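# Move green bin to two-arm edge, lay hook beside it

## Task

Carry the green bin, and no other object, over the benches to the bench edge where two of the arms are mounted; then place the hook next to that bin lying flat on the bench with its handle sticking out past that same edge. All other objects must stay on whatever they currently rest on. Nothing counts if a robot is still needed to hold it there at the end. Finish by opening the grippers and moving the arms away.

## Robot and tools

Robots: three identical i2rt Big YAM arms named arm1, arm2 and arm3. Each has six revolute joints, a two-finger gripper and a wrist camera. With joints 1 and 6 at 0 and the hand level and pointing ahead, the wrist camera rides on top of the hand looking toward the fingertips. Maximum reach is roughly 1.0 m from the joint1 axis. Two arms stand at the target edge; the room cameras help tell which.

Frame: one shared scene frame, origin on the floor, +z up. 'hand' is the midpoint between fingertips (URDF link pinch); its z axis runs along the fingers and the fingers open along its y axis. Each robot's foot pose is real but never printed.

execute_actions(actions, cameras): actions is a list holding one action or nothing (empty list = just report state and images). An action is an object keyed by robot name; each robot entry has a single field "joints", a dict of absolute joint targets (not offsets), in radians except the gripper in metres. Allowed keys and ranges: joint1_rad -2.879..2.879 (base yaw, positive is counter-clockwise seen from above, 0 is the way the foot faces); joint2_rad 0..3.141 (shoulder, 0 means upper arm pointing back about level, increasing lifts it up and forward); joint3_rad 0..3.019 (elbow, 0 folded, increasing opens); joint4_rad -1.692..1.57 (hand pitch, positive tips fingers up); joint5_rad -1.57..1.57 (hand side swing, positive to the arm's right); joint6_rad -2.094..2.094 (hand roll, positive clockwise viewed from behind); gripper_m 0..0.093 (fingertip gap). Done tolerances: ±0.045, 0.14, 0.09, 0.055, 0.03, 0.035 rad and ±0.003 m. Example: {"arm1": {"joints": {"gripper_m": 0.05}}, "arm2": {"joints": {"joint1_rad": 0.3}}}. All motions in the action start at once and may finish at different times; joints run at different speeds so the hand can sweep wide between postures. One action lasts at most 15 s. Any unknown key or out-of-range number rejects the whole call and nothing moves. Omitted joints or robots may keep pushing to earlier targets. cameras: list of arm1_cam_wrist, arm2_cam_wrist, arm3_cam_wrist, room_a, room_b or all; omitted/null/all gives every camera, [] gives none. The 'pictures' line lists image order.

wait(seconds): 0 to 10 s, commands nothing, returns state and images like an empty action.
zoom_image(camera, region): region [x0, y0, x1, y1] in pixels of that camera's latest full image (504x504, origin top-left), at most 504 by 504.
read_manual(section): returns only licence texts; no motion.
finished_scene(scene): pass 1 or 2; irreversible, reports success and gives the next scene's task. Call it only when the goal holds without robot help. Replying with no tool call ends all remaining scenes.

Result lines: joint_positions gives current readings. joint_status says how each commanded motion ended: done; off_target (resting away from target, may still push); contact_stop or time_out (target dropped, joint holds where it stopped, though a timed-out joint may keep a target limited to 0.375, 0.375, 0.113, 0.225, 0.075, 0.3 rad from its position and push on); not_followed (a built-in self/inter-arm collision check withheld the targets; the robot may retry them later; gripper targets still run). 'joint command not followed' with a 'cause:' line reports this. on_its_own lists uncommanded behaviour; 'held at' is the held target, not the position. To relieve a pushing joint, command its reported position. Tiny target changes may not move a joint. A stop in one call cancels later motion calls in the same reply. Cameras' calibration lines are listed only when they change; a wrist camera's pose is derived from joint readings and can be off.

Heat: holding loads or pushing warms motors. MOTOR HOT appears from 85 °C; at 100 °C an OVER-TEMPERATURE FAULT drops the arm, and its joints read limit_stop_at_motor_heat; resend targets later. Some heat carries to the next scene.

Avoid: dropping, slamming or knocking items, especially off the benches or out of the work area (that ends the scene); hard contact between arms (a hard press ends the run; the collision check ignores fingers, gripper housings and wrist cameras and can react late); long hard pushing against objects, since the arm does not stop on contact. Loose objects may occasionally get a small push from outside.

Each tool is called after "Request:" by a JSON object that holds its "api" and its "payload".

## Session

Request:
{"api": "execute_actions", "payload": {"actions": []}}

Scene clock: 0.00 s.
Motor temperatures (°C, as the motors report them): arm1=[22 28 32 23 23 23] | arm2=[24 29 30 23 23 25] | arm3=[24 27 28 25 23 23]
arm1.joint_positions: joint1_rad=-0.095 joint2_rad=+0.384 joint3_rad=+1.477 joint4_rad=-1.201 joint5_rad=+0.065 joint6_rad=+0.696 gripper_m=+0.094
arm1.joint_status: not commanded
arm1.hand: x=-0.2685 y=-0.6973 z=+1.4247 quat_wxyz=(-0.384, +0.193, -0.718, -0.547) (m; scene frame)
arm2.joint_positions: joint1_rad=+0.056 joint2_rad=+0.374 joint3_rad=+1.537 joint4_rad=-1.229 joint5_rad=+0.092 joint6_rad=+0.652 gripper_m=+0.094
arm2.joint_status: not commanded
arm2.hand: x=+0.6246 y=-0.6987 z=+1.4445 quat_wxyz=(-0.270, +0.353, -0.638, -0.629) (m; scene frame)
arm3.joint_positions: joint1_rad=+0.913 joint2_rad=+0.477 joint3_rad=+1.623 joint4_rad=-1.260 joint5_rad=+0.032 joint6_rad=-0.053 gripper_m=+0.094
arm3.joint_status: not commanded
arm3.hand: x=-0.1946 y=+1.5235 z=+1.4502 quat_wxyz=(-0.626, -0.198, -0.723, +0.215) (m; scene frame)
pictures: arm1_cam_wrist, arm2_cam_wrist, arm3_cam_wrist, room_a, room_b
camera_calibration (this result's frames):
arm1_cam_wrist: T_world_to_cam=[[0.687787, -0.342608, -0.639976, 0.853526], [-0.721384, -0.420913, -0.549943, 0.307709], [-0.080959, 0.839912, -0.53665, 1.45377], [0, 0, 0, 1]] pos_world=[-0.247371, -0.799094, 1.49562]
arm2_cam_wrist: T_world_to_cam=[[0.789306, 0.0433103, -0.612471, 0.417739], [-0.431435, -0.670629, -0.603424, 0.679324], [-0.436875, 0.740527, -0.510646, 1.65308], [0, 0, 0, 1]] pos_world=[0.685551, -0.786671, 1.50991]
arm3_cam_wrist: T_world_to_cam=[[-0.56132, -0.825065, 0.0647143, 1.05218], [-0.587832, 0.342434, -0.732934, 0.432072], [0.582558, -0.449451, -0.677215, 1.90482], [0, 0, 0, 1]] pos_world=[-0.265071, 1.57628, 1.53856]
Images, in order (width x height): arm1_cam_wrist 504x504, arm2_cam_wrist 504x504, arm3_cam_wrist 504x504, room_a 504x504, room_b 504x504.

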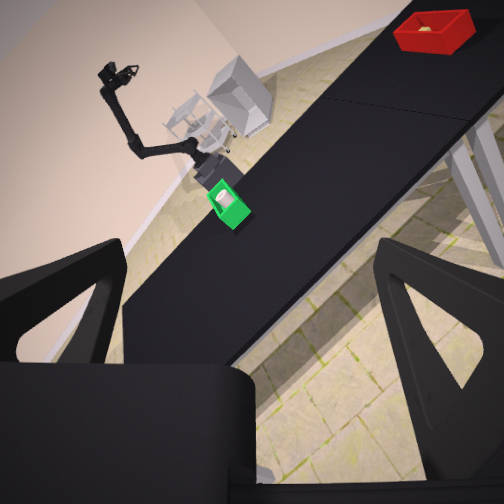

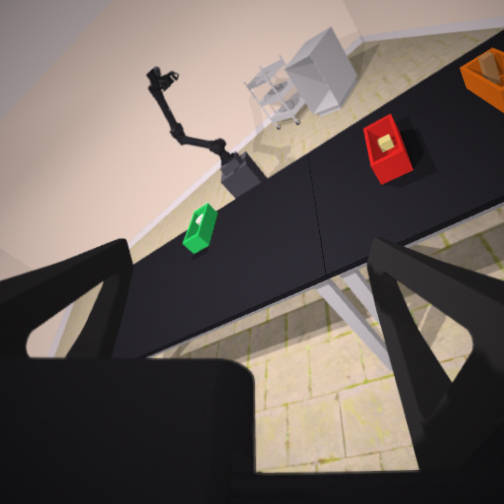

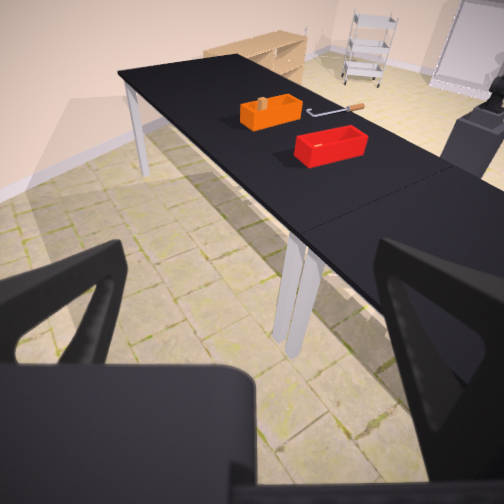

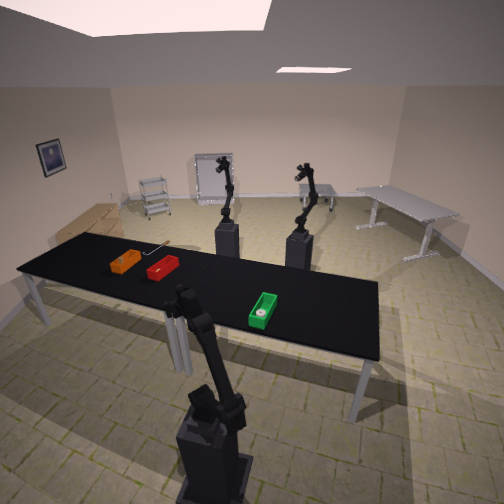

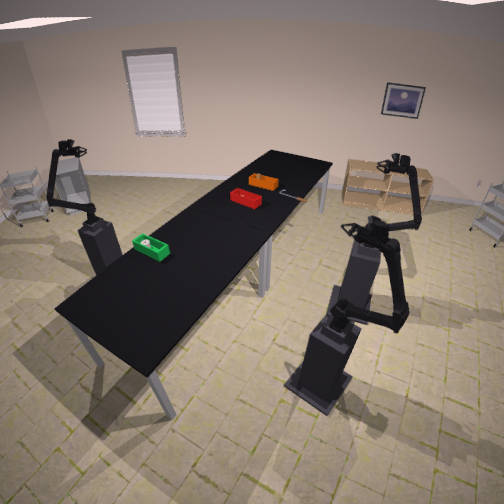

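Request:
{"api": "zoom_image", "payload": {"camera": "room_b", "region": [200, 150, 340, 240]}}

Request:
{"api": "zoom_image", "payload": {"camera": "room_a", "region": [100, 220, 290, 340]}}

Request:
{"api": "zoom_image", "payload": {"camera": "room_b", "region": [120, 210, 200, 280]}}

Region (200, 150, 340, 240) of room_b's 504x504 image, scaled by 3.600, with more detail than that image has; it fills the top 324 rows of this view, and the rest is white.

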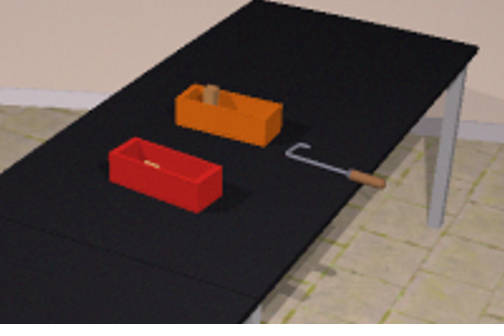

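Region (100, 220, 290, 340) of room_a's 504x504 image, scaled by 2.653, with more detail than that image has; it fills the top 318 rows of this view, and the rest is white.

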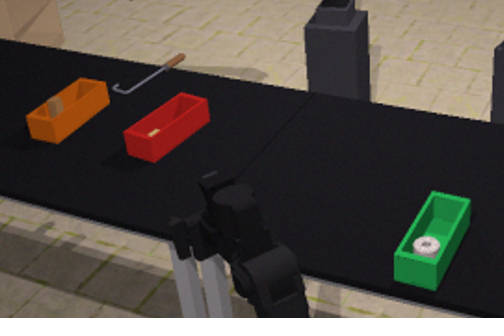

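Region (120, 210, 200, 280) of room_b's 504x504 image, scaled by 6.300, with more detail than that image has; it fills the top 441 rows of this view, and the rest is white.

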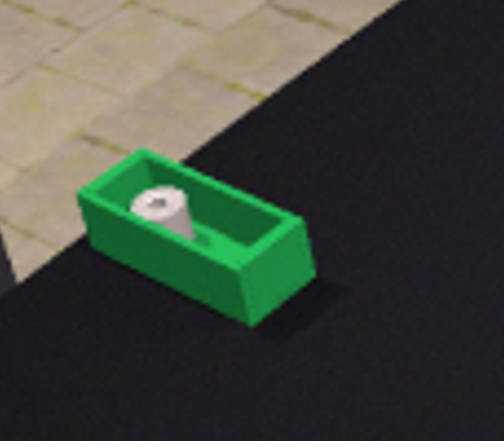

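Request:
{"api": "execute_actions", "payload": {"actions": [{"arm2":{"joints":{"joint1_rad":-0.675,"joint2_rad":2.21,"joint3_rad":1.5,"joint4_rad":0.735,"joint5_rad":-0.373,"joint6_rad":0}},"arm3":{"joints":{"joint1_rad":-0.15,"joint2_rad":1.85,"joint3_rad":0.98,"joint4_rad":0.7,"joint5_rad":0,"joint6_rad":0,"gripper_m":0.06}},"arm1":{"joints":{"joint1_rad":0.0,"joint2_rad":1.9,"joint3_rad":1.43,"joint4_rad":0.5,"joint5_rad":-0.69,"joint6_rad":0}}}], "cameras": ["arm2_cam_wrist","arm3_cam_wrist"]}}

Scene clock: 35.97 s.
Motor temperatures (°C, as the motors report them): arm1=[22 28 34 23 23 23] | arm2=[24 29 31 23 23 25] | arm3=[24 27 30 25 23 23]
arm1.joint_positions: joint1_rad=-0.009 joint2_rad=+1.917 joint3_rad=+1.416 joint4_rad=+0.482 joint5_rad=-0.687 joint6_rad=+0.012 gripper_m=+0.094
arm1.joint_status: all done
arm1.hand: x=-0.2724 y=-0.0410 z=+1.0550 quat_wxyz=(-0.354, +0.604, -0.374, -0.608) (m; scene frame)
arm2.joint_positions: joint1_rad=-0.677 joint2_rad=+2.201 joint3_rad=+1.495 joint4_rad=+0.711 joint5_rad=-0.371 joint6_rad=+0.012 gripper_m=+0.094
arm2.joint_status: all done
arm2.hand: x=+0.9912 y=-0.0510 z=+0.9236 quat_wxyz=(-0.536, +0.447, -0.546, -0.463) (m; scene frame)
arm3.joint_positions: joint1_rad=-0.157 joint2_rad=+1.839 joint3_rad=+0.972 joint4_rad=+0.673 joint5_rad=+0.001 joint6_rad=-0.007 gripper_m=+0.060
arm3.joint_status: all done
arm3.hand: x=-0.3417 y=+0.9172 z=+0.9060 quat_wxyz=(-0.430, -0.559, -0.533, +0.468) (m; scene frame)
pictures: arm2_cam_wrist, arm3_cam_wrist
camera_calibration (this result's frames):
arm2_cam_wrist: T_world_to_cam=[[0.985516, -0.16756, -0.0260941, -0.965583], [-0.118576, -0.570893, -0.812417, 0.845524], [0.121232, 0.803744, -0.582493, 0.584034], [0, 0, 0, 1]] pos_world=[0.981053, -0.148503, 1.00192]
arm3_cam_wrist: T_world_to_cam=[[-0.997272, 0.0707459, 0.0210478, -0.426466], [0.0371133, 0.727117, -0.68551, -0.0279217], [-0.0638012, -0.682859, -0.727759, 1.38853], [0, 0, 0, 1]] pos_world=[-0.335676, 0.998641, 1.00035]
Images, in order (width x height): arm2_cam_wrist 504x504, arm3_cam_wrist 504x504.

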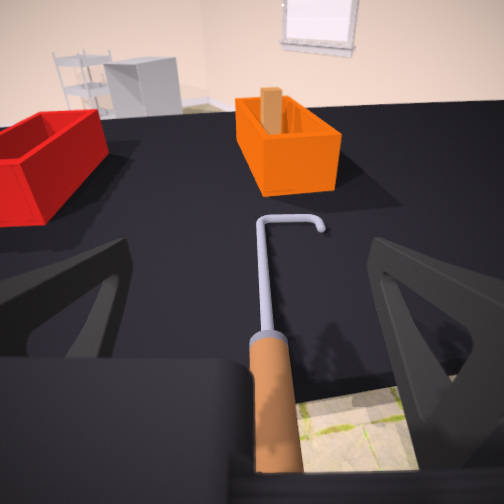

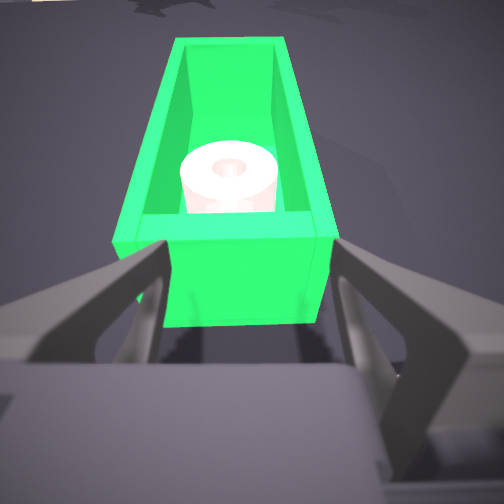

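Request:
{"api": "execute_actions", "payload": {"actions": [{"arm2":{"joints":{"joint1_rad":-0.705,"joint2_rad":2.47,"joint3_rad":1.583,"joint4_rad":0.942,"joint5_rad":-0.385}},"arm3":{"joints":{"joint1_rad":-0.125,"joint2_rad":2.04,"joint3_rad":1.06,"joint4_rad":0.825}}}], "cameras": ["arm2_cam_wrist","arm3_cam_wrist"]}}

Scene clock: 51.07 s.
Motor temperatures (°C, as the motors report them): arm1=[22 29 36 23 23 23] | arm2=[24 31 32 23 23 25] | arm3=[24 28 30 25 23 23]
arm1.joint_positions: joint1_rad=-0.009 joint2_rad=+1.917 joint3_rad=+1.416 joint4_rad=+0.482 joint5_rad=-0.687 joint6_rad=+0.012 gripper_m=+0.094
arm1.joint_status: not commanded
arm1.hand: x=-0.2724 y=-0.0410 z=+1.0550 quat_wxyz=(-0.354, +0.604, -0.374, -0.608) (m; scene frame)
arm2.joint_positions: joint1_rad=-0.691 joint2_rad=+2.478 joint3_rad=+1.567 joint4_rad=+0.918 joint5_rad=-0.383 joint6_rad=+0.012 gripper_m=+0.094
arm2.joint_status: all done
arm2.hand: x=+1.0010 y=-0.0513 z=+0.7841 quat_wxyz=(-0.538, +0.446, -0.546, -0.462) (m; scene frame)
arm3.joint_positions: joint1_rad=-0.138 joint2_rad=+2.042 joint3_rad=+1.042 joint4_rad=+0.800 joint5_rad=+0.001 joint6_rad=-0.007 gripper_m=+0.060
arm3.joint_status: all done
arm3.hand: x=-0.3311 y=+0.8910 z=+0.8338 quat_wxyz=(-0.432, -0.555, -0.539, +0.463) (m; scene frame)
pictures: arm2_cam_wrist, arm3_cam_wrist
camera_calibration (this result's frames):
arm2_cam_wrist: T_world_to_cam=[[0.985096, -0.170171, -0.0250391, -0.979414], [-0.118941, -0.568782, -0.813843, 0.734766], [0.12425, 0.804692, -0.580545, 0.49728], [0, 0, 0, 1]] pos_world=[0.990424, -0.148903, 0.862154]
arm3_cam_wrist: T_world_to_cam=[[-0.998422, 0.0520396, 0.021103, -0.396287], [0.0237425, 0.731745, -0.681165, -0.0709282], [-0.0508895, -0.679589, -0.731826, 1.32349], [0, 0, 0, 1]] pos_world=[-0.326626, 0.97195, 0.92861]
Images, in order (width x height): arm2_cam_wrist 504x504, arm3_cam_wrist 504x504.

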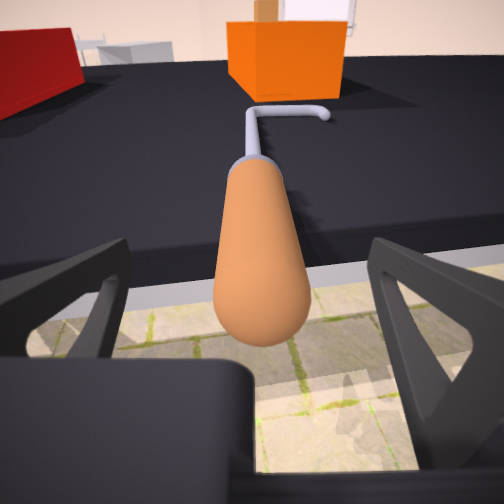

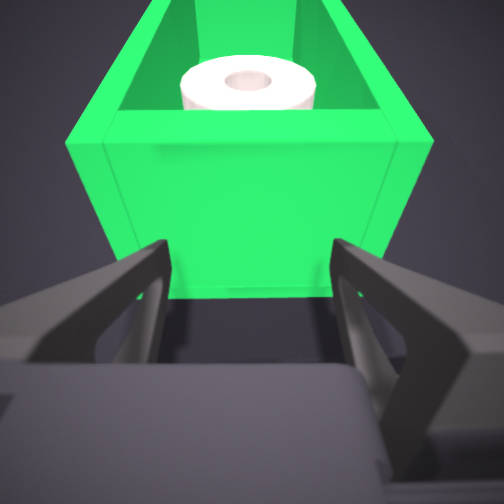

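Request:
{"api": "execute_actions", "payload": {"actions": [{"arm2":{"joints":{"joint3_rad":1.61,"gripper_m":0.05}},"arm3":{"joints":{"joint2_rad":2.145,"joint3_rad":1.26,"joint4_rad":0.71}}}], "cameras": ["arm2_cam_wrist"]}}

Request:
{"api": "execute_actions", "payload": {"actions": [{"arm2":{"joints":{"gripper_m":0.0}},"arm3":{"joints":{"joint2_rad":2.23,"joint3_rad":1.41,"joint4_rad":0.665}}}], "cameras": ["arm2_cam_wrist","arm3_cam_wrist"]}}

Scene clock: 61.17 s.
Motor temperatures (°C, as the motors report them): arm1=[22 30 37 23 23 23] | arm2=[24 32 33 23 23 25] | arm3=[24 28 31 25 23 23]
arm1.joint_positions: joint1_rad=-0.009 joint2_rad=+1.917 joint3_rad=+1.416 joint4_rad=+0.482 joint5_rad=-0.687 joint6_rad=+0.012 gripper_m=+0.094
arm1.joint_status: not commanded
arm1.hand: x=-0.2724 y=-0.0410 z=+1.0550 quat_wxyz=(-0.354, +0.604, -0.374, -0.608) (m; scene frame)
arm2.joint_positions: joint1_rad=-0.691 joint2_rad=+2.478 joint3_rad=+1.567 joint4_rad=+0.918 joint5_rad=-0.383 joint6_rad=+0.012 gripper_m=+0.050
arm2.joint_status: all done
arm2.hand: x=+1.0010 y=-0.0513 z=+0.7841 quat_wxyz=(-0.538, +0.446, -0.545, -0.462) (m; scene frame)
arm3.joint_positions: joint1_rad=-0.138 joint2_rad=+2.130 joint3_rad=+1.226 joint4_rad=+0.730 joint5_rad=+0.000 joint6_rad=-0.007 gripper_m=+0.060
arm3.joint_status: all done
arm3.hand: x=-0.3334 y=+0.8340 z=+0.8396 quat_wxyz=(-0.439, -0.549, -0.534, +0.469) (m; scene frame)
pictures: arm2_cam_wrist
camera_calibration (this result's frames):
arm2_cam_wrist: T_world_to_cam=[[0.985105, -0.170175, -0.0246578, -0.979722], [-0.118636, -0.568836, -0.81385, 0.734464], [0.12447, 0.804653, -0.580552, 0.497063], [0, 0, 0, 1]] pos_world=[0.990394, -0.148898, 0.862156]
Images, in order (width x height): arm2_cam_wrist 504x504.

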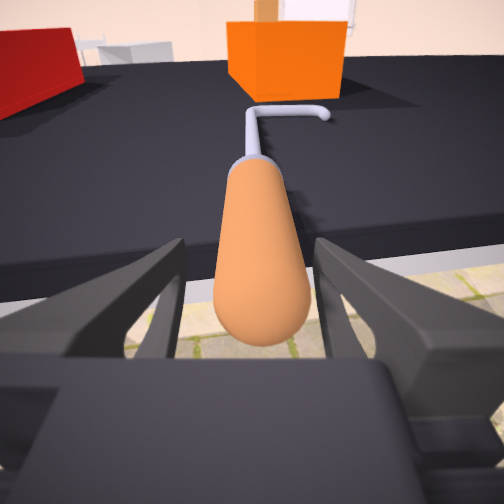

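Scene clock: 62.00 s.
Motor temperatures (°C, as the motors report them): arm1=[22 30 37 23 23 23] | arm2=[24 32 33 23 23 25] | arm3=[24 28 31 25 23 23]
arm1.joint_positions: joint1_rad=-0.009 joint2_rad=+1.917 joint3_rad=+1.416 joint4_rad=+0.482 joint5_rad=-0.687 joint6_rad=+0.012 gripper_m=+0.094
arm1.joint_status: not commanded
arm1.hand: x=-0.2724 y=-0.0410 z=+1.0550 quat_wxyz=(-0.354, +0.604, -0.374, -0.608) (m; scene frame)
arm2.joint_positions: joint1_rad=-0.692 joint2_rad=+2.478 joint3_rad=+1.567 joint4_rad=+0.919 joint5_rad=-0.383 joint6_rad=+0.010 gripper_m=+0.029
arm2.joint_status: gripper_m off_target (ended at +0.029, target +0.000)
arm2.hand: x=+1.0012 y=-0.0514 z=+0.7841 quat_wxyz=(-0.538, +0.447, -0.545, -0.462) (m; scene frame)
arm3.joint_positions: joint1_rad=-0.138 joint2_rad=+2.210 joint3_rad=+1.370 joint4_rad=+0.685 joint5_rad=+0.000 joint6_rad=-0.007 gripper_m=+0.060
arm3.joint_status: all done
arm3.hand: x=-0.3353 y=+0.7926 z=+0.8384 quat_wxyz=(-0.444, -0.545, -0.530, +0.475) (m; scene frame)
pictures: arm2_cam_wrist, arm3_cam_wrist
camera_calibration (this result's frames):
arm2_cam_wrist: T_world_to_cam=[[0.985143, -0.170188, -0.022986, -0.981308], [-0.117255, -0.568788, -0.814083, 0.733285], [0.125473, 0.804684, -0.580293, 0.495989], [0, 0, 0, 1]] pos_world=[0.990477, -0.149038, 0.862218]
arm3_cam_wrist: T_world_to_cam=[[-0.998451, 0.0516729, 0.0206454, -0.394799], [0.0215169, 0.700689, -0.713142, 0.0549748], [-0.0513161, -0.711593, -0.700715, 1.25884], [0, 0, 0, 1]] pos_world=[-0.330772, 0.877663, 0.929445]
Images, in order (width x height): arm2_cam_wrist 504x504, arm3_cam_wrist 504x504.

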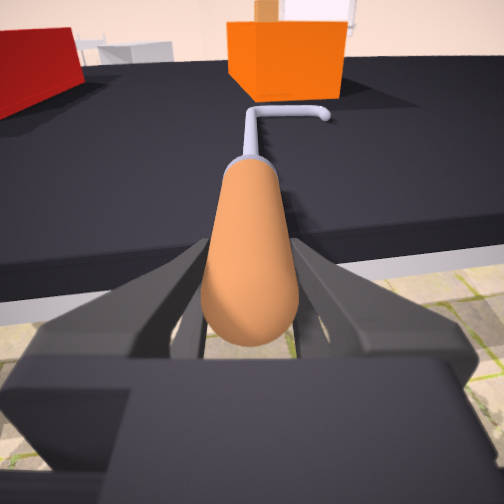

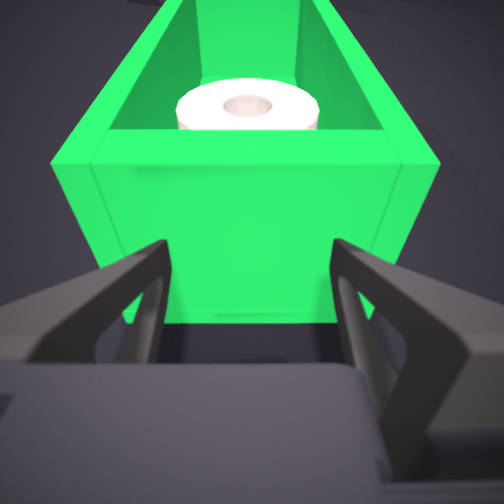

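Request:
{"api": "execute_actions", "payload": {"actions": [{"arm2":{"joints":{"joint3_rad":1.64,"gripper_m":0.045}},"arm3":{"joints":{"joint2_rad":2.33,"joint3_rad":1.61,"joint4_rad":0.575}}}], "cameras": ["arm2_cam_wrist"]}}

Scene clock: 68.03 s.
Motor temperatures (°C, as the motors report them): arm1=[22 30 37 23 23 23] | arm2=[24 33 33 23 23 25] | arm3=[24 29 32 25 23 23]
arm1.joint_positions: joint1_rad=-0.009 joint2_rad=+1.917 joint3_rad=+1.416 joint4_rad=+0.482 joint5_rad=-0.687 joint6_rad=+0.012 gripper_m=+0.094
arm1.joint_status: not commanded
arm1.hand: x=-0.2724 y=-0.0410 z=+1.0550 quat_wxyz=(-0.354, +0.604, -0.374, -0.608) (m; scene frame)
arm2.joint_positions: joint1_rad=-0.692 joint2_rad=+2.478 joint3_rad=+1.604 joint4_rad=+0.919 joint5_rad=-0.383 joint6_rad=+0.010 gripper_m=+0.045
arm2.joint_status: all done
arm2.hand: x=+1.0072 y=-0.0423 z=+0.8016 quat_wxyz=(-0.551, +0.443, -0.532, -0.466) (m; scene frame)
arm3.joint_positions: joint1_rad=-0.138 joint2_rad=+2.314 joint3_rad=+1.568 joint4_rad=+0.594 joint5_rad=+0.000 joint6_rad=-0.007 gripper_m=+0.060
arm3.joint_status: all done
arm3.hand: x=-0.3377 y=+0.7412 z=+0.8337 quat_wxyz=(-0.445, -0.544, -0.529, +0.475) (m; scene frame)
pictures: arm2_cam_wrist
camera_calibration (this result's frames):
arm2_cam_wrist: T_world_to_cam=[[0.985371, -0.170184, -0.00902593, -0.996654], [-0.101396, -0.542869, -0.833674, 0.75419], [0.136978, 0.822393, -0.552183, 0.464657], [0, 0, 0, 1]] pos_world=[0.994898, -0.142319, 0.876329]
Images, in order (width x height): arm2_cam_wrist 504x504.

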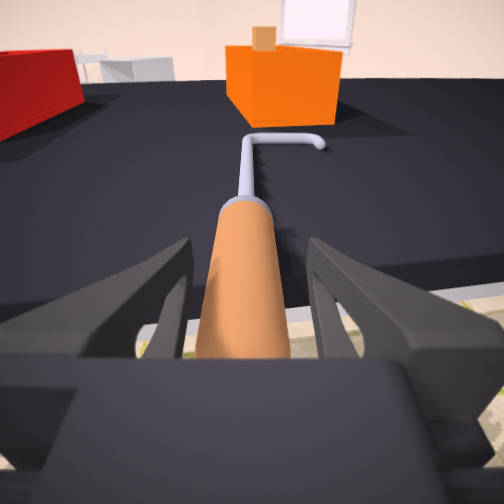

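Lower with q4 by ~0.045, then close.

Request:
{"api": "execute_actions", "payload": {"actions": [{"arm2":{"joints":{"joint4_rad":0.858}},"arm3":{"joints":{"joint2_rad":2.435,"joint3_rad":1.825,"joint4_rad":0.495}}}], "cameras": []}}

Request:
{"api": "execute_actions", "payload": {"actions": [{"arm2":{"joints":{"gripper_m":0.0}},"arm3":{"joints":{"joint2_rad":2.55,"joint3_rad":2.04,"joint4_rad":0.42}}}], "cameras": ["arm2_cam_wrist","arm3_cam_wrist"]}}

Scene clock: 76.33 s.
Motor temperatures (°C, as the motors report them): arm1=[22 30 37 23 23 23] | arm2=[24 33 34 23 23 25] | arm3=[24 30 33 25 23 23]
arm1.joint_positions: joint1_rad=-0.009 joint2_rad=+1.917 joint3_rad=+1.416 joint4_rad=+0.482 joint5_rad=-0.687 joint6_rad=+0.012 gripper_m=+0.094
arm1.joint_status: not commanded
arm1.hand: x=-0.2724 y=-0.0410 z=+1.0550 quat_wxyz=(-0.354, +0.604, -0.374, -0.608) (m; scene frame)
arm2.joint_positions: joint1_rad=-0.692 joint2_rad=+2.478 joint3_rad=+1.604 joint4_rad=+0.877 joint5_rad=-0.383 joint6_rad=+0.010 gripper_m=+0.045
arm2.joint_status: all done
arm2.hand: x=+1.0071 y=-0.0421 z=+0.7920 quat_wxyz=(-0.537, +0.447, -0.546, -0.462) (m; scene frame)
arm3.joint_positions: joint1_rad=-0.138 joint2_rad=+2.416 joint3_rad=+1.781 joint4_rad=+0.514 joint5_rad=+0.000 joint6_rad=-0.007 gripper_m=+0.060
arm3.joint_status: all done
arm3.hand: x=-0.3398 y=+0.6910 z=+0.8419 quat_wxyz=(-0.453, -0.536, -0.522, +0.484) (m; scene frame)
pictures: none
No camera images: the call's "cameras" was empty. Leave "cameras" out to get every camera's image.

Scene clock: 77.37 s.
Motor temperatures (°C, as the motors report them): arm1=[22 30 37 23 23 23] | arm2=[24 33 34 23 23 25] | arm3=[24 30 33 25 23 23]
arm1.joint_positions: joint1_rad=-0.009 joint2_rad=+1.917 joint3_rad=+1.416 joint4_rad=+0.482 joint5_rad=-0.687 joint6_rad=+0.012 gripper_m=+0.094
arm1.joint_status: not commanded
arm1.hand: x=-0.2724 y=-0.0410 z=+1.0550 quat_wxyz=(-0.354, +0.604, -0.374, -0.608) (m; scene frame)
arm2.joint_positions: joint1_rad=-0.692 joint2_rad=+2.478 joint3_rad=+1.604 joint4_rad=+0.877 joint5_rad=-0.385 joint6_rad=+0.010 gripper_m=+0.029
arm2.joint_status: gripper_m off_target (ended at +0.029, target +0.000)
arm2.hand: x=+1.0068 y=-0.0420 z=+0.7919 quat_wxyz=(-0.537, +0.448, -0.546, -0.462) (m; scene frame)
arm3.joint_positions: joint1_rad=-0.138 joint2_rad=+2.527 joint3_rad=+1.992 joint4_rad=+0.439 joint5_rad=+0.000 joint6_rad=-0.007 gripper_m=+0.060
arm3.joint_status: all done
arm3.hand: x=-0.3417 y=+0.6492 z=+0.8415 quat_wxyz=(-0.460, -0.531, -0.516, +0.490) (m; scene frame)
pictures: arm2_cam_wrist, arm3_cam_wrist
camera_calibration (this result's frames):
arm2_cam_wrist: T_world_to_cam=[[0.985437, -0.168345, -0.0239449, -0.984529], [-0.117482, -0.572264, -0.811611, 0.743704], [0.122927, 0.802605, -0.583708, 0.497408], [0, 0, 0, 1]] pos_world=[0.996419, -0.139367, 0.870364]
arm3_cam_wrist: T_world_to_cam=[[-0.998435, 0.0521484, 0.0202195, -0.393757], [0.0191198, 0.657956, -0.752813, 0.218104], [-0.0525616, -0.751248, -0.657924, 1.14796], [0, 0, 0, 1]] pos_world=[-0.336973, 0.739431, 0.927421]
Images, in order (width x height): arm2_cam_wrist 504x504, arm3_cam_wrist 504x504.

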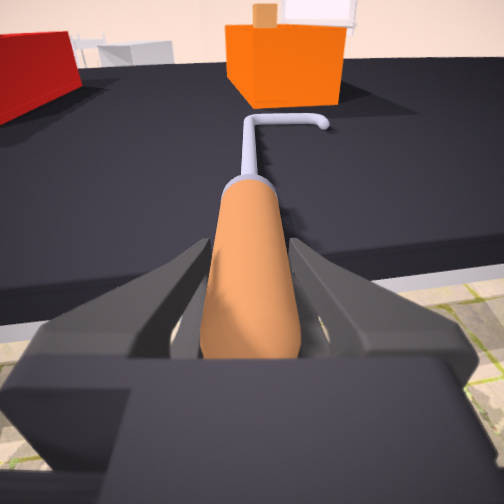

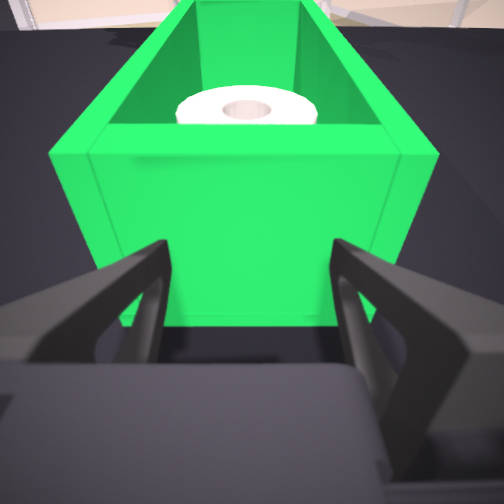

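Request:
{"api": "execute_actions", "payload": {"actions": [{"arm2":{"joints":{"joint1_rad":-0.4,"joint2_rad":2.15,"joint3_rad":1.11,"joint4_rad":1.09,"joint5_rad":-0.265}},"arm3":{"joints":{"joint2_rad":2.67,"joint3_rad":2.285,"joint4_rad":0.315}}}], "cameras": ["arm2_cam_wrist","arm3_cam_wrist"]}}

Request:
{"api": "execute_actions", "payload": {"actions": [{"arm2":{"joints":{"joint1_rad":0.2,"joint5_rad":0.335}},"arm3":{"joints":{"joint2_rad":2.3,"joint3_rad":1.7,"joint4_rad":0.5}}}], "cameras": ["arm2_cam_wrist","room_b"]}}

Scene clock: 97.60 s.
Motor temperatures (°C, as the motors report them): arm1=[22 31 37 23 23 23] | arm2=[24 34 34 23 23 25] | arm3=[24 32 36 25 23 23]
arm1.joint_positions: joint1_rad=-0.009 joint2_rad=+1.917 joint3_rad=+1.416 joint4_rad=+0.482 joint5_rad=-0.687 joint6_rad=+0.012 gripper_m=+0.094
arm1.joint_status: not commanded
arm1.hand: x=-0.2724 y=-0.0410 z=+1.0550 quat_wxyz=(-0.354, +0.604, -0.374, -0.608) (m; scene frame)
arm2.joint_positions: joint1_rad=-0.398 joint2_rad=+2.146 joint3_rad=+1.105 joint4_rad=+1.060 joint5_rad=-0.266 joint6_rad=+0.009 gripper_m=+0.029
arm2.joint_status: all done
arm2.hand: x=+0.7617 y=-0.0847 z=+0.8637 quat_wxyz=(-0.500, +0.491, -0.499, -0.510) (m; scene frame)
arm3.joint_positions: joint1_rad=-0.138 joint2_rad=+2.650 joint3_rad=+2.237 joint4_rad=+0.333 joint5_rad=+0.000 joint6_rad=-0.007 gripper_m=+0.060
arm3.joint_status: all done
arm3.hand: x=-0.3434 y=+0.6102 z=+0.8432 quat_wxyz=(-0.464, -0.526, -0.513, +0.495) (m; scene frame)
pictures: arm2_cam_wrist, arm3_cam_wrist
camera_calibration (this result's frames):
arm2_cam_wrist: T_world_to_cam=[[0.999805, 0.00564821, -0.0188982, -0.748991], [-0.0123304, -0.568846, -0.822351, 0.678213], [-0.015395, 0.822424, -0.568666, 0.697759], [0, 0, 0, 1]] pos_world=[0.76795, -0.183825, 0.940367]
arm3_cam_wrist: T_world_to_cam=[[-0.99843, 0.0522805, 0.020092, -0.393449], [0.0184174, 0.645246, -0.763753, 0.261857], [-0.0528937, -0.762184, -0.645196, 1.11556], [0, 0, 0, 1]] pos_world=[-0.338648, 0.701872, 0.927656]
Images, in order (width x height): arm2_cam_wrist 504x504, arm3_cam_wrist 504x504.

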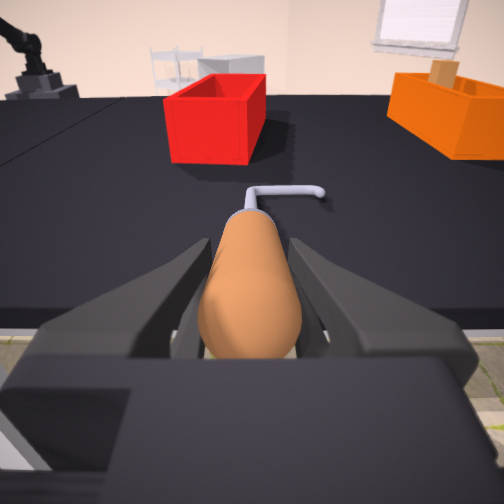

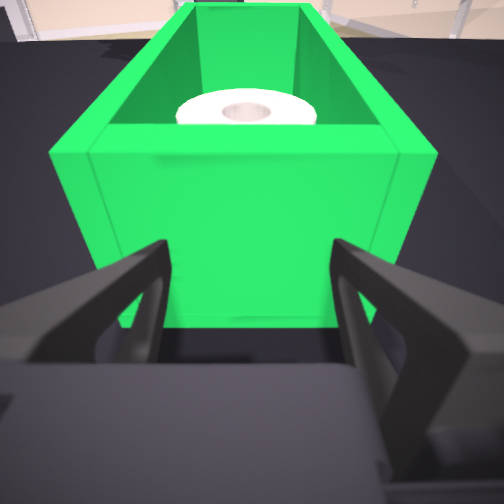

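Scene clock: 99.23 s.
Motor temperatures (°C, as the motors report them): arm1=[22 31 37 23 23 23] | arm2=[24 34 34 23 23 25] | arm3=[24 32 36 25 23 23]
arm1.joint_positions: joint1_rad=-0.009 joint2_rad=+1.917 joint3_rad=+1.416 joint4_rad=+0.482 joint5_rad=-0.687 joint6_rad=+0.012 gripper_m=+0.094
arm1.joint_status: not commanded
arm1.hand: x=-0.2724 y=-0.0410 z=+1.0550 quat_wxyz=(-0.354, +0.604, -0.374, -0.608) (m; scene frame)
arm2.joint_positions: joint1_rad=+0.205 joint2_rad=+2.146 joint3_rad=+1.105 joint4_rad=+1.060 joint5_rad=+0.333 joint6_rad=+0.003 gripper_m=+0.029
arm2.joint_status: all done
arm2.hand: x=+0.4335 y=-0.0966 z=+0.8684 quat_wxyz=(-0.498, +0.490, -0.499, -0.512) (m; scene frame)
arm3.joint_positions: joint1_rad=-0.138 joint2_rad=+2.291 joint3_rad=+1.700 joint4_rad=+0.489 joint5_rad=+0.000 joint6_rad=-0.007 gripper_m=+0.060
arm3.joint_status: all done
arm3.hand: x=-0.3383 y=+0.7084 z=+0.8996 quat_wxyz=(-0.458, -0.532, -0.518, +0.489) (m; scene frame)
pictures: arm2_cam_wrist, room_b
camera_calibration (this result's frames):
arm2_cam_wrist: T_world_to_cam=[[0.999668, 0.00908334, -0.0241071, -0.415801], [-0.0146529, -0.569178, -0.822084, 0.67202], [-0.0211885, 0.822164, -0.568856, 0.707786], [0, 0, 0, 1]] pos_world=[0.440507, -0.195641, 0.945061]
Images, in order (width x height): arm2_cam_wrist 504x504, room_b 504x504.

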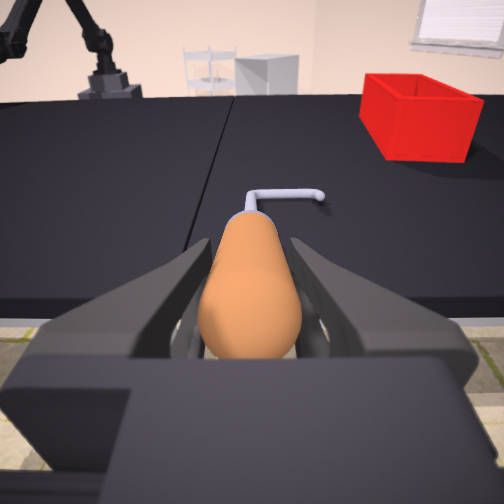

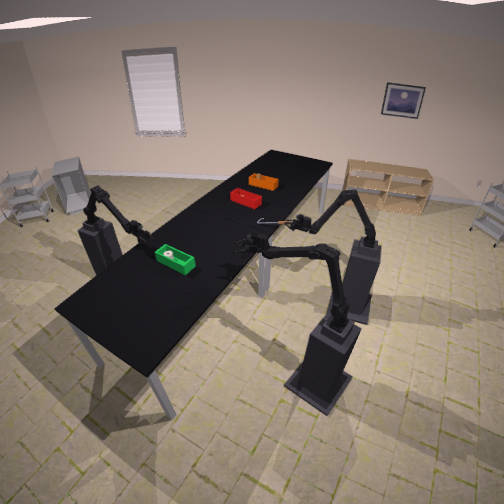

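Request:
{"api": "execute_actions", "payload": {"actions": [{"arm2":{"joints":{"joint1_rad":0.56,"joint5_rad":0.711,"joint2_rad":2.22,"joint3_rad":1.5,"joint4_rad":0.765}},"arm3":{"joints":{"joint2_rad":1.7,"joint3_rad":1.3,"joint4_rad":0.1}}}], "cameras": ["arm2_cam_wrist"]}}

Request:
{"api": "execute_actions", "payload": {"actions": [{"arm2":{"joints":{"joint2_rad":2.575,"joint3_rad":1.865,"joint4_rad":0.78}},"arm3":{"joints":{"joint2_rad":1.3,"joint3_rad":1.05,"joint4_rad":0.0}}}], "cameras": ["arm2_cam_wrist"]}}

Scene clock: 108.00 s.
Motor temperatures (°C, as the motors report them): arm1=[22 31 38 23 23 23] | arm2=[24 33 33 23 23 25] | arm3=[24 32 34 25 23 23]
arm1.joint_positions: joint1_rad=-0.009 joint2_rad=+1.917 joint3_rad=+1.416 joint4_rad=+0.482 joint5_rad=-0.687 joint6_rad=+0.012 gripper_m=+0.094
arm1.joint_status: not commanded
arm1.hand: x=-0.2724 y=-0.0410 z=+1.0550 quat_wxyz=(-0.354, +0.604, -0.374, -0.608) (m; scene frame)
arm2.joint_positions: joint1_rad=+0.560 joint2_rad=+2.219 joint3_rad=+1.455 joint4_rad=+0.770 joint5_rad=+0.711 joint6_rad=+0.002 gripper_m=+0.029
arm2.joint_status: all done
arm2.hand: x=+0.2026 y=-0.1139 z=+0.9139 quat_wxyz=(-0.501, +0.489, -0.508, -0.503) (m; scene frame)
arm3.joint_positions: joint1_rad=-0.138 joint2_rad=+1.684 joint3_rad=+1.305 joint4_rad=+0.119 joint5_rad=+0.000 joint6_rad=-0.007 gripper_m=+0.060
arm3.joint_status: all done
arm3.hand: x=-0.3292 y=+0.8680 z=+1.0616 quat_wxyz=(-0.416, -0.568, -0.552, +0.445) (m; scene frame)
pictures: arm2_cam_wrist
camera_calibration (this result's frames):
arm2_cam_wrist: T_world_to_cam=[[0.999694, -0.0131459, -0.0209748, -0.189159], [-0.0247103, -0.580238, -0.814072, 0.689674], [-0.00146869, 0.814341, -0.580385, 0.748646], [0, 0, 0, 1]] pos_world=[0.207243, -0.211964, 0.99198]
Images, in order (width x height): arm2_cam_wrist 504x504.

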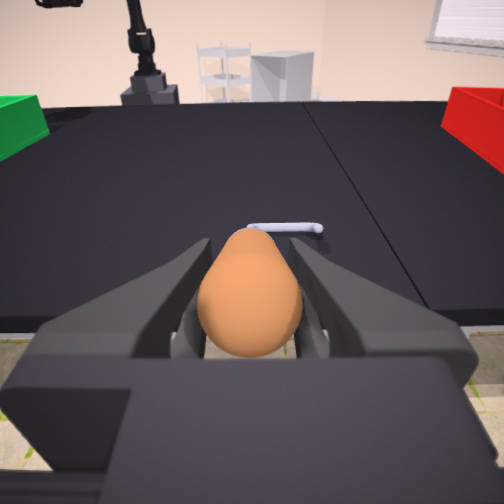

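Scene clock: 109.40 s.
Motor temperatures (°C, as the motors report them): arm1=[22 31 38 23 23 23] | arm2=[24 33 34 23 23 25] | arm3=[24 32 34 25 23 23]
arm1.joint_positions: joint1_rad=-0.009 joint2_rad=+1.917 joint3_rad=+1.416 joint4_rad=+0.482 joint5_rad=-0.687 joint6_rad=+0.012 gripper_m=+0.094
arm1.joint_status: not commanded
arm1.hand: x=-0.2724 y=-0.0410 z=+1.0550 quat_wxyz=(-0.354, +0.604, -0.374, -0.608) (m; scene frame)
arm2.joint_positions: joint1_rad=+0.560 joint2_rad=+2.572 joint3_rad=+1.810 joint4_rad=+0.770 joint5_rad=+0.710 joint6_rad=+0.000 gripper_m=+0.029
arm2.joint_status: all done
arm2.hand: x=+0.1541 y=-0.0573 z=+0.8018 quat_wxyz=(-0.501, +0.489, -0.507, -0.503) (m; scene frame)
arm3.joint_positions: joint1_rad=-0.138 joint2_rad=+1.288 joint3_rad=+1.053 joint4_rad=+0.012 joint5_rad=+0.000 joint6_rad=-0.007 gripper_m=+0.060
arm3.joint_status: all done
arm3.hand: x=-0.3224 y=+0.9997 z=+1.1367 quat_wxyz=(-0.426, -0.560, -0.545, +0.456) (m; scene frame)
pictures: arm2_cam_wrist
camera_calibration (this result's frames):
arm2_cam_wrist: T_world_to_cam=[[0.99972, -0.0127704, -0.0199219, -0.143082], [-0.0236366, -0.579077, -0.81493, 0.630665], [-0.00112931, 0.815173, -0.579217, 0.636522], [0, 0, 0, 1]] pos_world=[0.158667, -0.155499, 0.879782]
Images, in order (width x height): arm2_cam_wrist 504x504.

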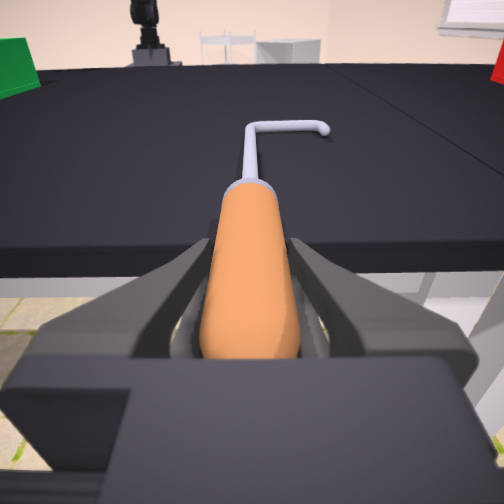

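Request:
{"api": "execute_actions", "payload": {"actions": [{"arm2":{"joints":{"gripper_m":0.093}},"arm1":{"joints":{"joint1_rad":-0.1,"joint2_rad":2.0,"joint3_rad":1.55,"joint4_rad":0.6}}}], "cameras": []}}

Request:
{"api": "execute_actions", "payload": {"actions": [{"arm2":{"joints":{"joint2_rad":2.42,"joint3_rad":1.75}},"arm1":{"joints":{"joint1_rad":-0.2,"joint2_rad":2.15,"joint3_rad":1.68,"joint4_rad":0.68}}}], "cameras": []}}

Request:
{"api": "execute_actions", "payload": {"actions": [{"arm2":{"joints":{"joint1_rad":0.0,"joint2_rad":1.9,"joint3_rad":1.3,"joint5_rad":0.4}},"arm1":{"joints":{"joint1_rad":-0.51,"joint2_rad":2.435,"joint3_rad":1.82,"joint4_rad":0.735,"joint5_rad":-0.69}}}], "cameras": ["arm1_cam_wrist"]}}

Scene clock: 121.57 s.
Motor temperatures (°C, as the motors report them): arm1=[22 31 38 23 23 23] | arm2=[24 34 35 23 23 25] | arm3=[24 30 34 25 23 23]
arm1.joint_positions: joint1_rad=-0.111 joint2_rad=+2.006 joint3_rad=+1.486 joint4_rad=+0.582 joint5_rad=-0.689 joint6_rad=+0.011 gripper_m=+0.094
arm1.joint_status: all done
arm1.hand: x=-0.1882 y=-0.0256 z=+1.0466 quat_wxyz=(-0.411, +0.576, -0.376, -0.598) (m; scene frame)
arm2.joint_positions: joint1_rad=+0.560 joint2_rad=+2.572 joint3_rad=+1.819 joint4_rad=+0.770 joint5_rad=+0.710 joint6_rad=+0.000 gripper_m=+0.093
arm2.joint_status: all done
arm2.hand: x=+0.1526 y=-0.0554 z=+0.8064 quat_wxyz=(-0.502, +0.486, -0.507, -0.506) (m; scene frame)
arm3.joint_positions: joint1_rad=-0.138 joint2_rad=+1.288 joint3_rad=+1.053 joint4_rad=+0.012 joint5_rad=+0.000 joint6_rad=-0.007 gripper_m=+0.060
arm3.joint_status: not commanded
arm3.hand: x=-0.3224 y=+0.9997 z=+1.1367 quat_wxyz=(-0.426, -0.560, -0.545, +0.456) (m; scene frame)
pictures: none
No camera images: the call's "cameras" was empty. Leave "cameras" out to get every camera's image.

Scene clock: 123.07 s.
Motor temperatures (°C, as the motors report them): arm1=[22 31 38 23 23 23] | arm2=[24 34 35 23 23 25] | arm3=[24 30 34 25 23 23]
arm1.joint_positions: joint1_rad=-0.211 joint2_rad=+2.164 joint3_rad=+1.626 joint4_rad=+0.664 joint5_rad=-0.690 joint6_rad=+0.011 gripper_m=+0.094
arm1.joint_status: all done
arm1.hand: x=-0.0947 y=-0.0033 z=+1.0147 quat_wxyz=(-0.462, +0.551, -0.382, -0.581) (m; scene frame)
arm2.joint_positions: joint1_rad=+0.560 joint2_rad=+2.401 joint3_rad=+1.752 joint4_rad=+0.770 joint5_rad=+0.710 joint6_rad=+0.000 gripper_m=+0.093
arm2.joint_status: all done
arm2.hand: x=+0.1581 y=-0.0604 z=+0.9156 quat_wxyz=(-0.504, +0.448, -0.503, -0.541) (m; scene frame)
arm3.joint_positions: joint1_rad=-0.138 joint2_rad=+1.288 joint3_rad=+1.053 joint4_rad=+0.012 joint5_rad=+0.000 joint6_rad=-0.007 gripper_m=+0.060
arm3.joint_status: not commanded
arm3.hand: x=-0.3224 y=+0.9997 z=+1.1367 quat_wxyz=(-0.426, -0.560, -0.545, +0.456) (m; scene frame)
pictures: none
No camera images: the call's "cameras" was empty. Leave "cameras" out to get every camera's image.

Scene clock: 124.70 s.
Motor temperatures (°C, as the motors report them): arm1=[22 31 38 23 23 23] | arm2=[24 34 35 23 23 25] | arm3=[24 30 34 25 23 23]
arm1.joint_positions: joint1_rad=-0.499 joint2_rad=+2.453 joint3_rad=+1.790 joint4_rad=+0.725 joint5_rad=-0.688 joint6_rad=+0.010 gripper_m=+0.094
arm1.joint_status: all done
arm1.hand: x=+0.1495 y=-0.0659 z=+0.8728 quat_wxyz=(-0.518, +0.493, -0.481, -0.507) (m; scene frame)
arm2.joint_positions: joint1_rad=+0.004 joint2_rad=+1.870 joint3_rad=+1.307 joint4_rad=+0.770 joint5_rad=+0.401 joint6_rad=+0.000 gripper_m=+0.093
arm2.joint_status: all done
arm2.hand: x=+0.5846 y=-0.0387 z=+1.0962 quat_wxyz=(-0.591, +0.360, -0.526, -0.494) (m; scene frame)
arm3.joint_positions: joint1_rad=-0.138 joint2_rad=+1.288 joint3_rad=+1.053 joint4_rad=+0.012 joint5_rad=+0.000 joint6_rad=-0.007 gripper_m=+0.060
arm3.joint_status: not commanded
arm3.hand: x=-0.3224 y=+0.9997 z=+1.1367 quat_wxyz=(-0.426, -0.560, -0.545, +0.456) (m; scene frame)
pictures: arm1_cam_wrist
camera_calibration (this result's frames):
arm1_cam_wrist: T_world_to_cam=[[0.999697, -0.0178876, 0.0169206, -0.169407], [0.00465831, -0.537388, -0.843322, 0.711282], [0.024178, 0.843145, -0.537142, 0.646075], [0, 0, 0, 1]] pos_world=[0.150422, -0.165531, 0.949741]
Images, in order (width x height): arm1_cam_wrist 504x504.

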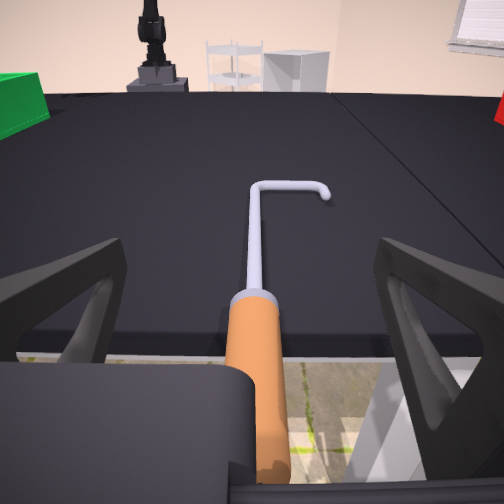

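Request:
{"api": "execute_actions", "payload": {"actions": [{"arm1":{"joints":{"joint2_rad":2.565,"joint3_rad":1.88,"joint4_rad":0.803,"gripper_m":0.06}},"arm2":{"joints":{"joint2_rad":1.75,"joint3_rad":1.15}}}], "cameras": ["arm1_cam_wrist"]}}

Scene clock: 131.33 s.
Motor temperatures (°C, as the motors report them): arm1=[22 32 38 23 23 23] | arm2=[24 33 35 23 23 25] | arm3=[24 29 34 25 23 23]
arm1.joint_positions: joint1_rad=-0.499 joint2_rad=+2.586 joint3_rad=+1.838 joint4_rad=+0.788 joint5_rad=-0.688 joint6_rad=+0.010 gripper_m=+0.060
arm1.joint_status: all done
arm1.hand: x=+0.1497 y=-0.0648 z=+0.7975 quat_wxyz=(-0.511, +0.494, -0.489, -0.506) (m; scene frame)
arm2.joint_positions: joint1_rad=+0.004 joint2_rad=+1.750 joint3_rad=+1.152 joint4_rad=+0.770 joint5_rad=+0.401 joint6_rad=+0.000 gripper_m=+0.093
arm2.joint_status: all done
arm2.hand: x=+0.5912 y=-0.0862 z=+1.0952 quat_wxyz=(-0.586, +0.372, -0.533, -0.484) (m; scene frame)
arm3.joint_positions: joint1_rad=-0.138 joint2_rad=+1.288 joint3_rad=+1.053 joint4_rad=+0.012 joint5_rad=+0.000 joint6_rad=-0.007 gripper_m=+0.060
arm3.joint_status: not commanded
arm3.hand: x=-0.3224 y=+0.9997 z=+1.1367 quat_wxyz=(-0.426, -0.560, -0.545, +0.456) (m; scene frame)
pictures: arm1_cam_wrist
camera_calibration (this result's frames):
arm1_cam_wrist: T_world_to_cam=[[0.999841, -0.0175634, 0.00318365, -0.15742], [-0.00703621, -0.551728, -0.833994, 0.64171], [0.0164043, 0.833839, -0.551764, 0.616844], [0, 0, 0, 1]] pos_world=[0.151791, -0.163064, 0.876036]
Images, in order (width x height): arm1_cam_wrist 504x504.

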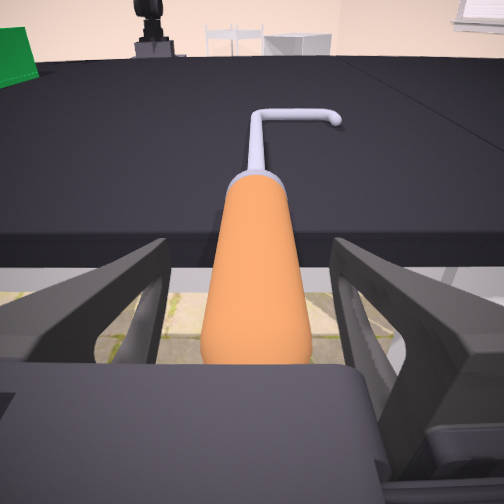

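Request:
{"api": "execute_actions", "payload": {"actions": [{"arm1":{"joints":{"gripper_m":0}}}], "cameras": []}}

Request:
{"api": "execute_actions", "payload": {"actions": [{"arm1":{"joints":{"joint1_rad":-0.22,"joint2_rad":2.285,"joint3_rad":1.37,"joint4_rad":1.01,"joint5_rad":-0.42}}}], "cameras": ["arm1_cam_wrist"]}}

Request:
{"api": "execute_actions", "payload": {"actions": [{"arm1":{"joints":{"joint1_rad":0.228,"joint3_rad":1.18,"joint4_rad":1.195,"joint5_rad":0.0}}}], "cameras": ["arm1_cam_wrist"]}}

Scene clock: 139.87 s.
Motor temperatures (°C, as the motors report them): arm1=[22 33 39 23 23 23] | arm2=[24 33 34 23 23 25] | arm3=[24 29 34 25 23 23]
arm1.joint_positions: joint1_rad=-0.499 joint2_rad=+2.586 joint3_rad=+1.838 joint4_rad=+0.788 joint5_rad=-0.688 joint6_rad=+0.009 gripper_m=+0.029
arm1.joint_status: gripper_m off_target (ended at +0.029, target +0.000)
arm1.hand: x=+0.1499 y=-0.0648 z=+0.7975 quat_wxyz=(-0.511, +0.494, -0.489, -0.506) (m; scene frame)
arm2.joint_positions: joint1_rad=+0.004 joint2_rad=+1.750 joint3_rad=+1.152 joint4_rad=+0.770 joint5_rad=+0.401 joint6_rad=+0.000 gripper_m=+0.093
arm2.joint_status: not commanded
arm2.hand: x=+0.5912 y=-0.0862 z=+1.0952 quat_wxyz=(-0.586, +0.372, -0.533, -0.484) (m; scene frame)
arm3.joint_positions: joint1_rad=-0.138 joint2_rad=+1.288 joint3_rad=+1.053 joint4_rad=+0.012 joint5_rad=+0.000 joint6_rad=-0.007 gripper_m=+0.060
arm3.joint_status: not commanded
arm3.hand: x=-0.3224 y=+0.9997 z=+1.1367 quat_wxyz=(-0.426, -0.560, -0.545, +0.456) (m; scene frame)
pictures: none
No camera images: the call's "cameras" was empty. Leave "cameras" out to get every camera's image.

Scene clock: 141.47 s.
Motor temperatures (°C, as the motors report them): arm1=[22 33 38 23 23 23] | arm2=[24 33 34 23 23 25] | arm3=[24 29 34 25 23 23]
arm1.joint_positions: joint1_rad=-0.225 joint2_rad=+2.298 joint3_rad=+1.364 joint4_rad=+0.990 joint5_rad=-0.422 joint6_rad=+0.008 gripper_m=+0.029
arm1.joint_status: all done
arm1.hand: x=-0.0655 y=-0.0591 z=+0.8513 quat_wxyz=(-0.513, +0.490, -0.482, -0.513) (m; scene frame)
arm2.joint_positions: joint1_rad=+0.004 joint2_rad=+1.750 joint3_rad=+1.152 joint4_rad=+0.770 joint5_rad=+0.401 joint6_rad=+0.000 gripper_m=+0.093
arm2.joint_status: not commanded
arm2.hand: x=+0.5912 y=-0.0862 z=+1.0952 quat_wxyz=(-0.586, +0.372, -0.533, -0.484) (m; scene frame)
arm3.joint_positions: joint1_rad=-0.138 joint2_rad=+1.288 joint3_rad=+1.053 joint4_rad=+0.012 joint5_rad=+0.000 joint6_rad=-0.007 gripper_m=+0.060
arm3.joint_status: not commanded
arm3.hand: x=-0.3224 y=+0.9997 z=+1.1367 quat_wxyz=(-0.426, -0.560, -0.545, +0.456) (m; scene frame)
pictures: arm1_cam_wrist
camera_calibration (this result's frames):
arm1_cam_wrist: T_world_to_cam=[[0.999949, -0.00988013, 0.00191047, 0.059267], [-0.00367549, -0.535314, -0.844645, 0.698537], [0.0093679, 0.844595, -0.535324, 0.631465], [0, 0, 0, 1]] pos_world=[-0.062612, -0.15881, 0.92794]
Images, in order (width x height): arm1_cam_wrist 504x504.

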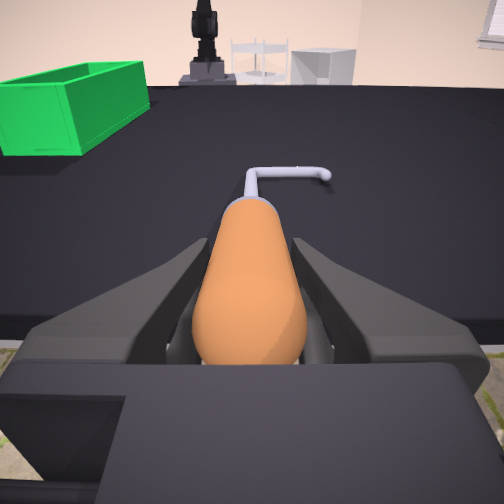

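Scene clock: 143.03 s.
Motor temperatures (°C, as the motors report them): arm1=[22 33 38 23 23 23] | arm2=[24 33 34 23 23 25] | arm3=[24 29 34 25 23 23]
arm1.joint_positions: joint1_rad=+0.227 joint2_rad=+2.298 joint3_rad=+1.180 joint4_rad=+1.173 joint5_rad=-0.002 joint6_rad=+0.001 gripper_m=+0.029
arm1.joint_status: all done
arm1.hand: x=-0.3439 y=-0.0665 z=+0.8174 quat_wxyz=(-0.502, +0.493, -0.477, -0.526) (m; scene frame)
arm2.joint_positions: joint1_rad=+0.004 joint2_rad=+1.750 joint3_rad=+1.152 joint4_rad=+0.770 joint5_rad=+0.401 joint6_rad=+0.000 gripper_m=+0.093
arm2.joint_status: not commanded
arm2.hand: x=+0.5912 y=-0.0862 z=+1.0952 quat_wxyz=(-0.586, +0.372, -0.533, -0.484) (m; scene frame)
arm3.joint_positions: joint1_rad=-0.138 joint2_rad=+1.288 joint3_rad=+1.053 joint4_rad=+0.012 joint5_rad=+0.000 joint6_rad=-0.007 gripper_m=+0.060
arm3.joint_status: not commanded
arm3.hand: x=-0.3224 y=+0.9997 z=+1.1367 quat_wxyz=(-0.426, -0.560, -0.545, +0.456) (m; scene frame)
pictures: arm1_cam_wrist
camera_calibration (this result's frames):
arm1_cam_wrist: T_world_to_cam=[[0.99966, 0.0220983, -0.0138172, 0.352505], [0.0000488148, -0.531744, -0.846905, 0.66826], [-0.0260624, 0.846617, -0.531564, 0.607115], [0, 0, 0, 1]] pos_world=[-0.336595, -0.16644, 0.893544]
Images, in order (width x height): arm1_cam_wrist 504x504.

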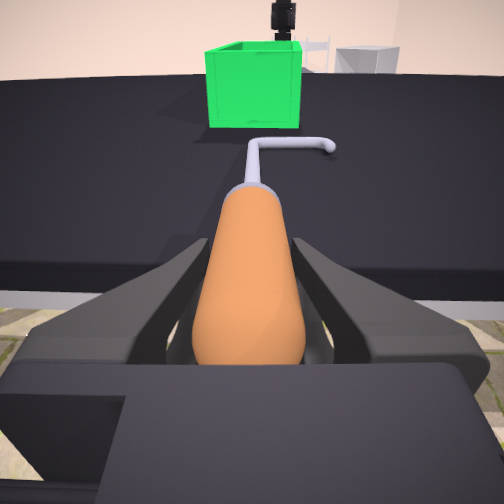

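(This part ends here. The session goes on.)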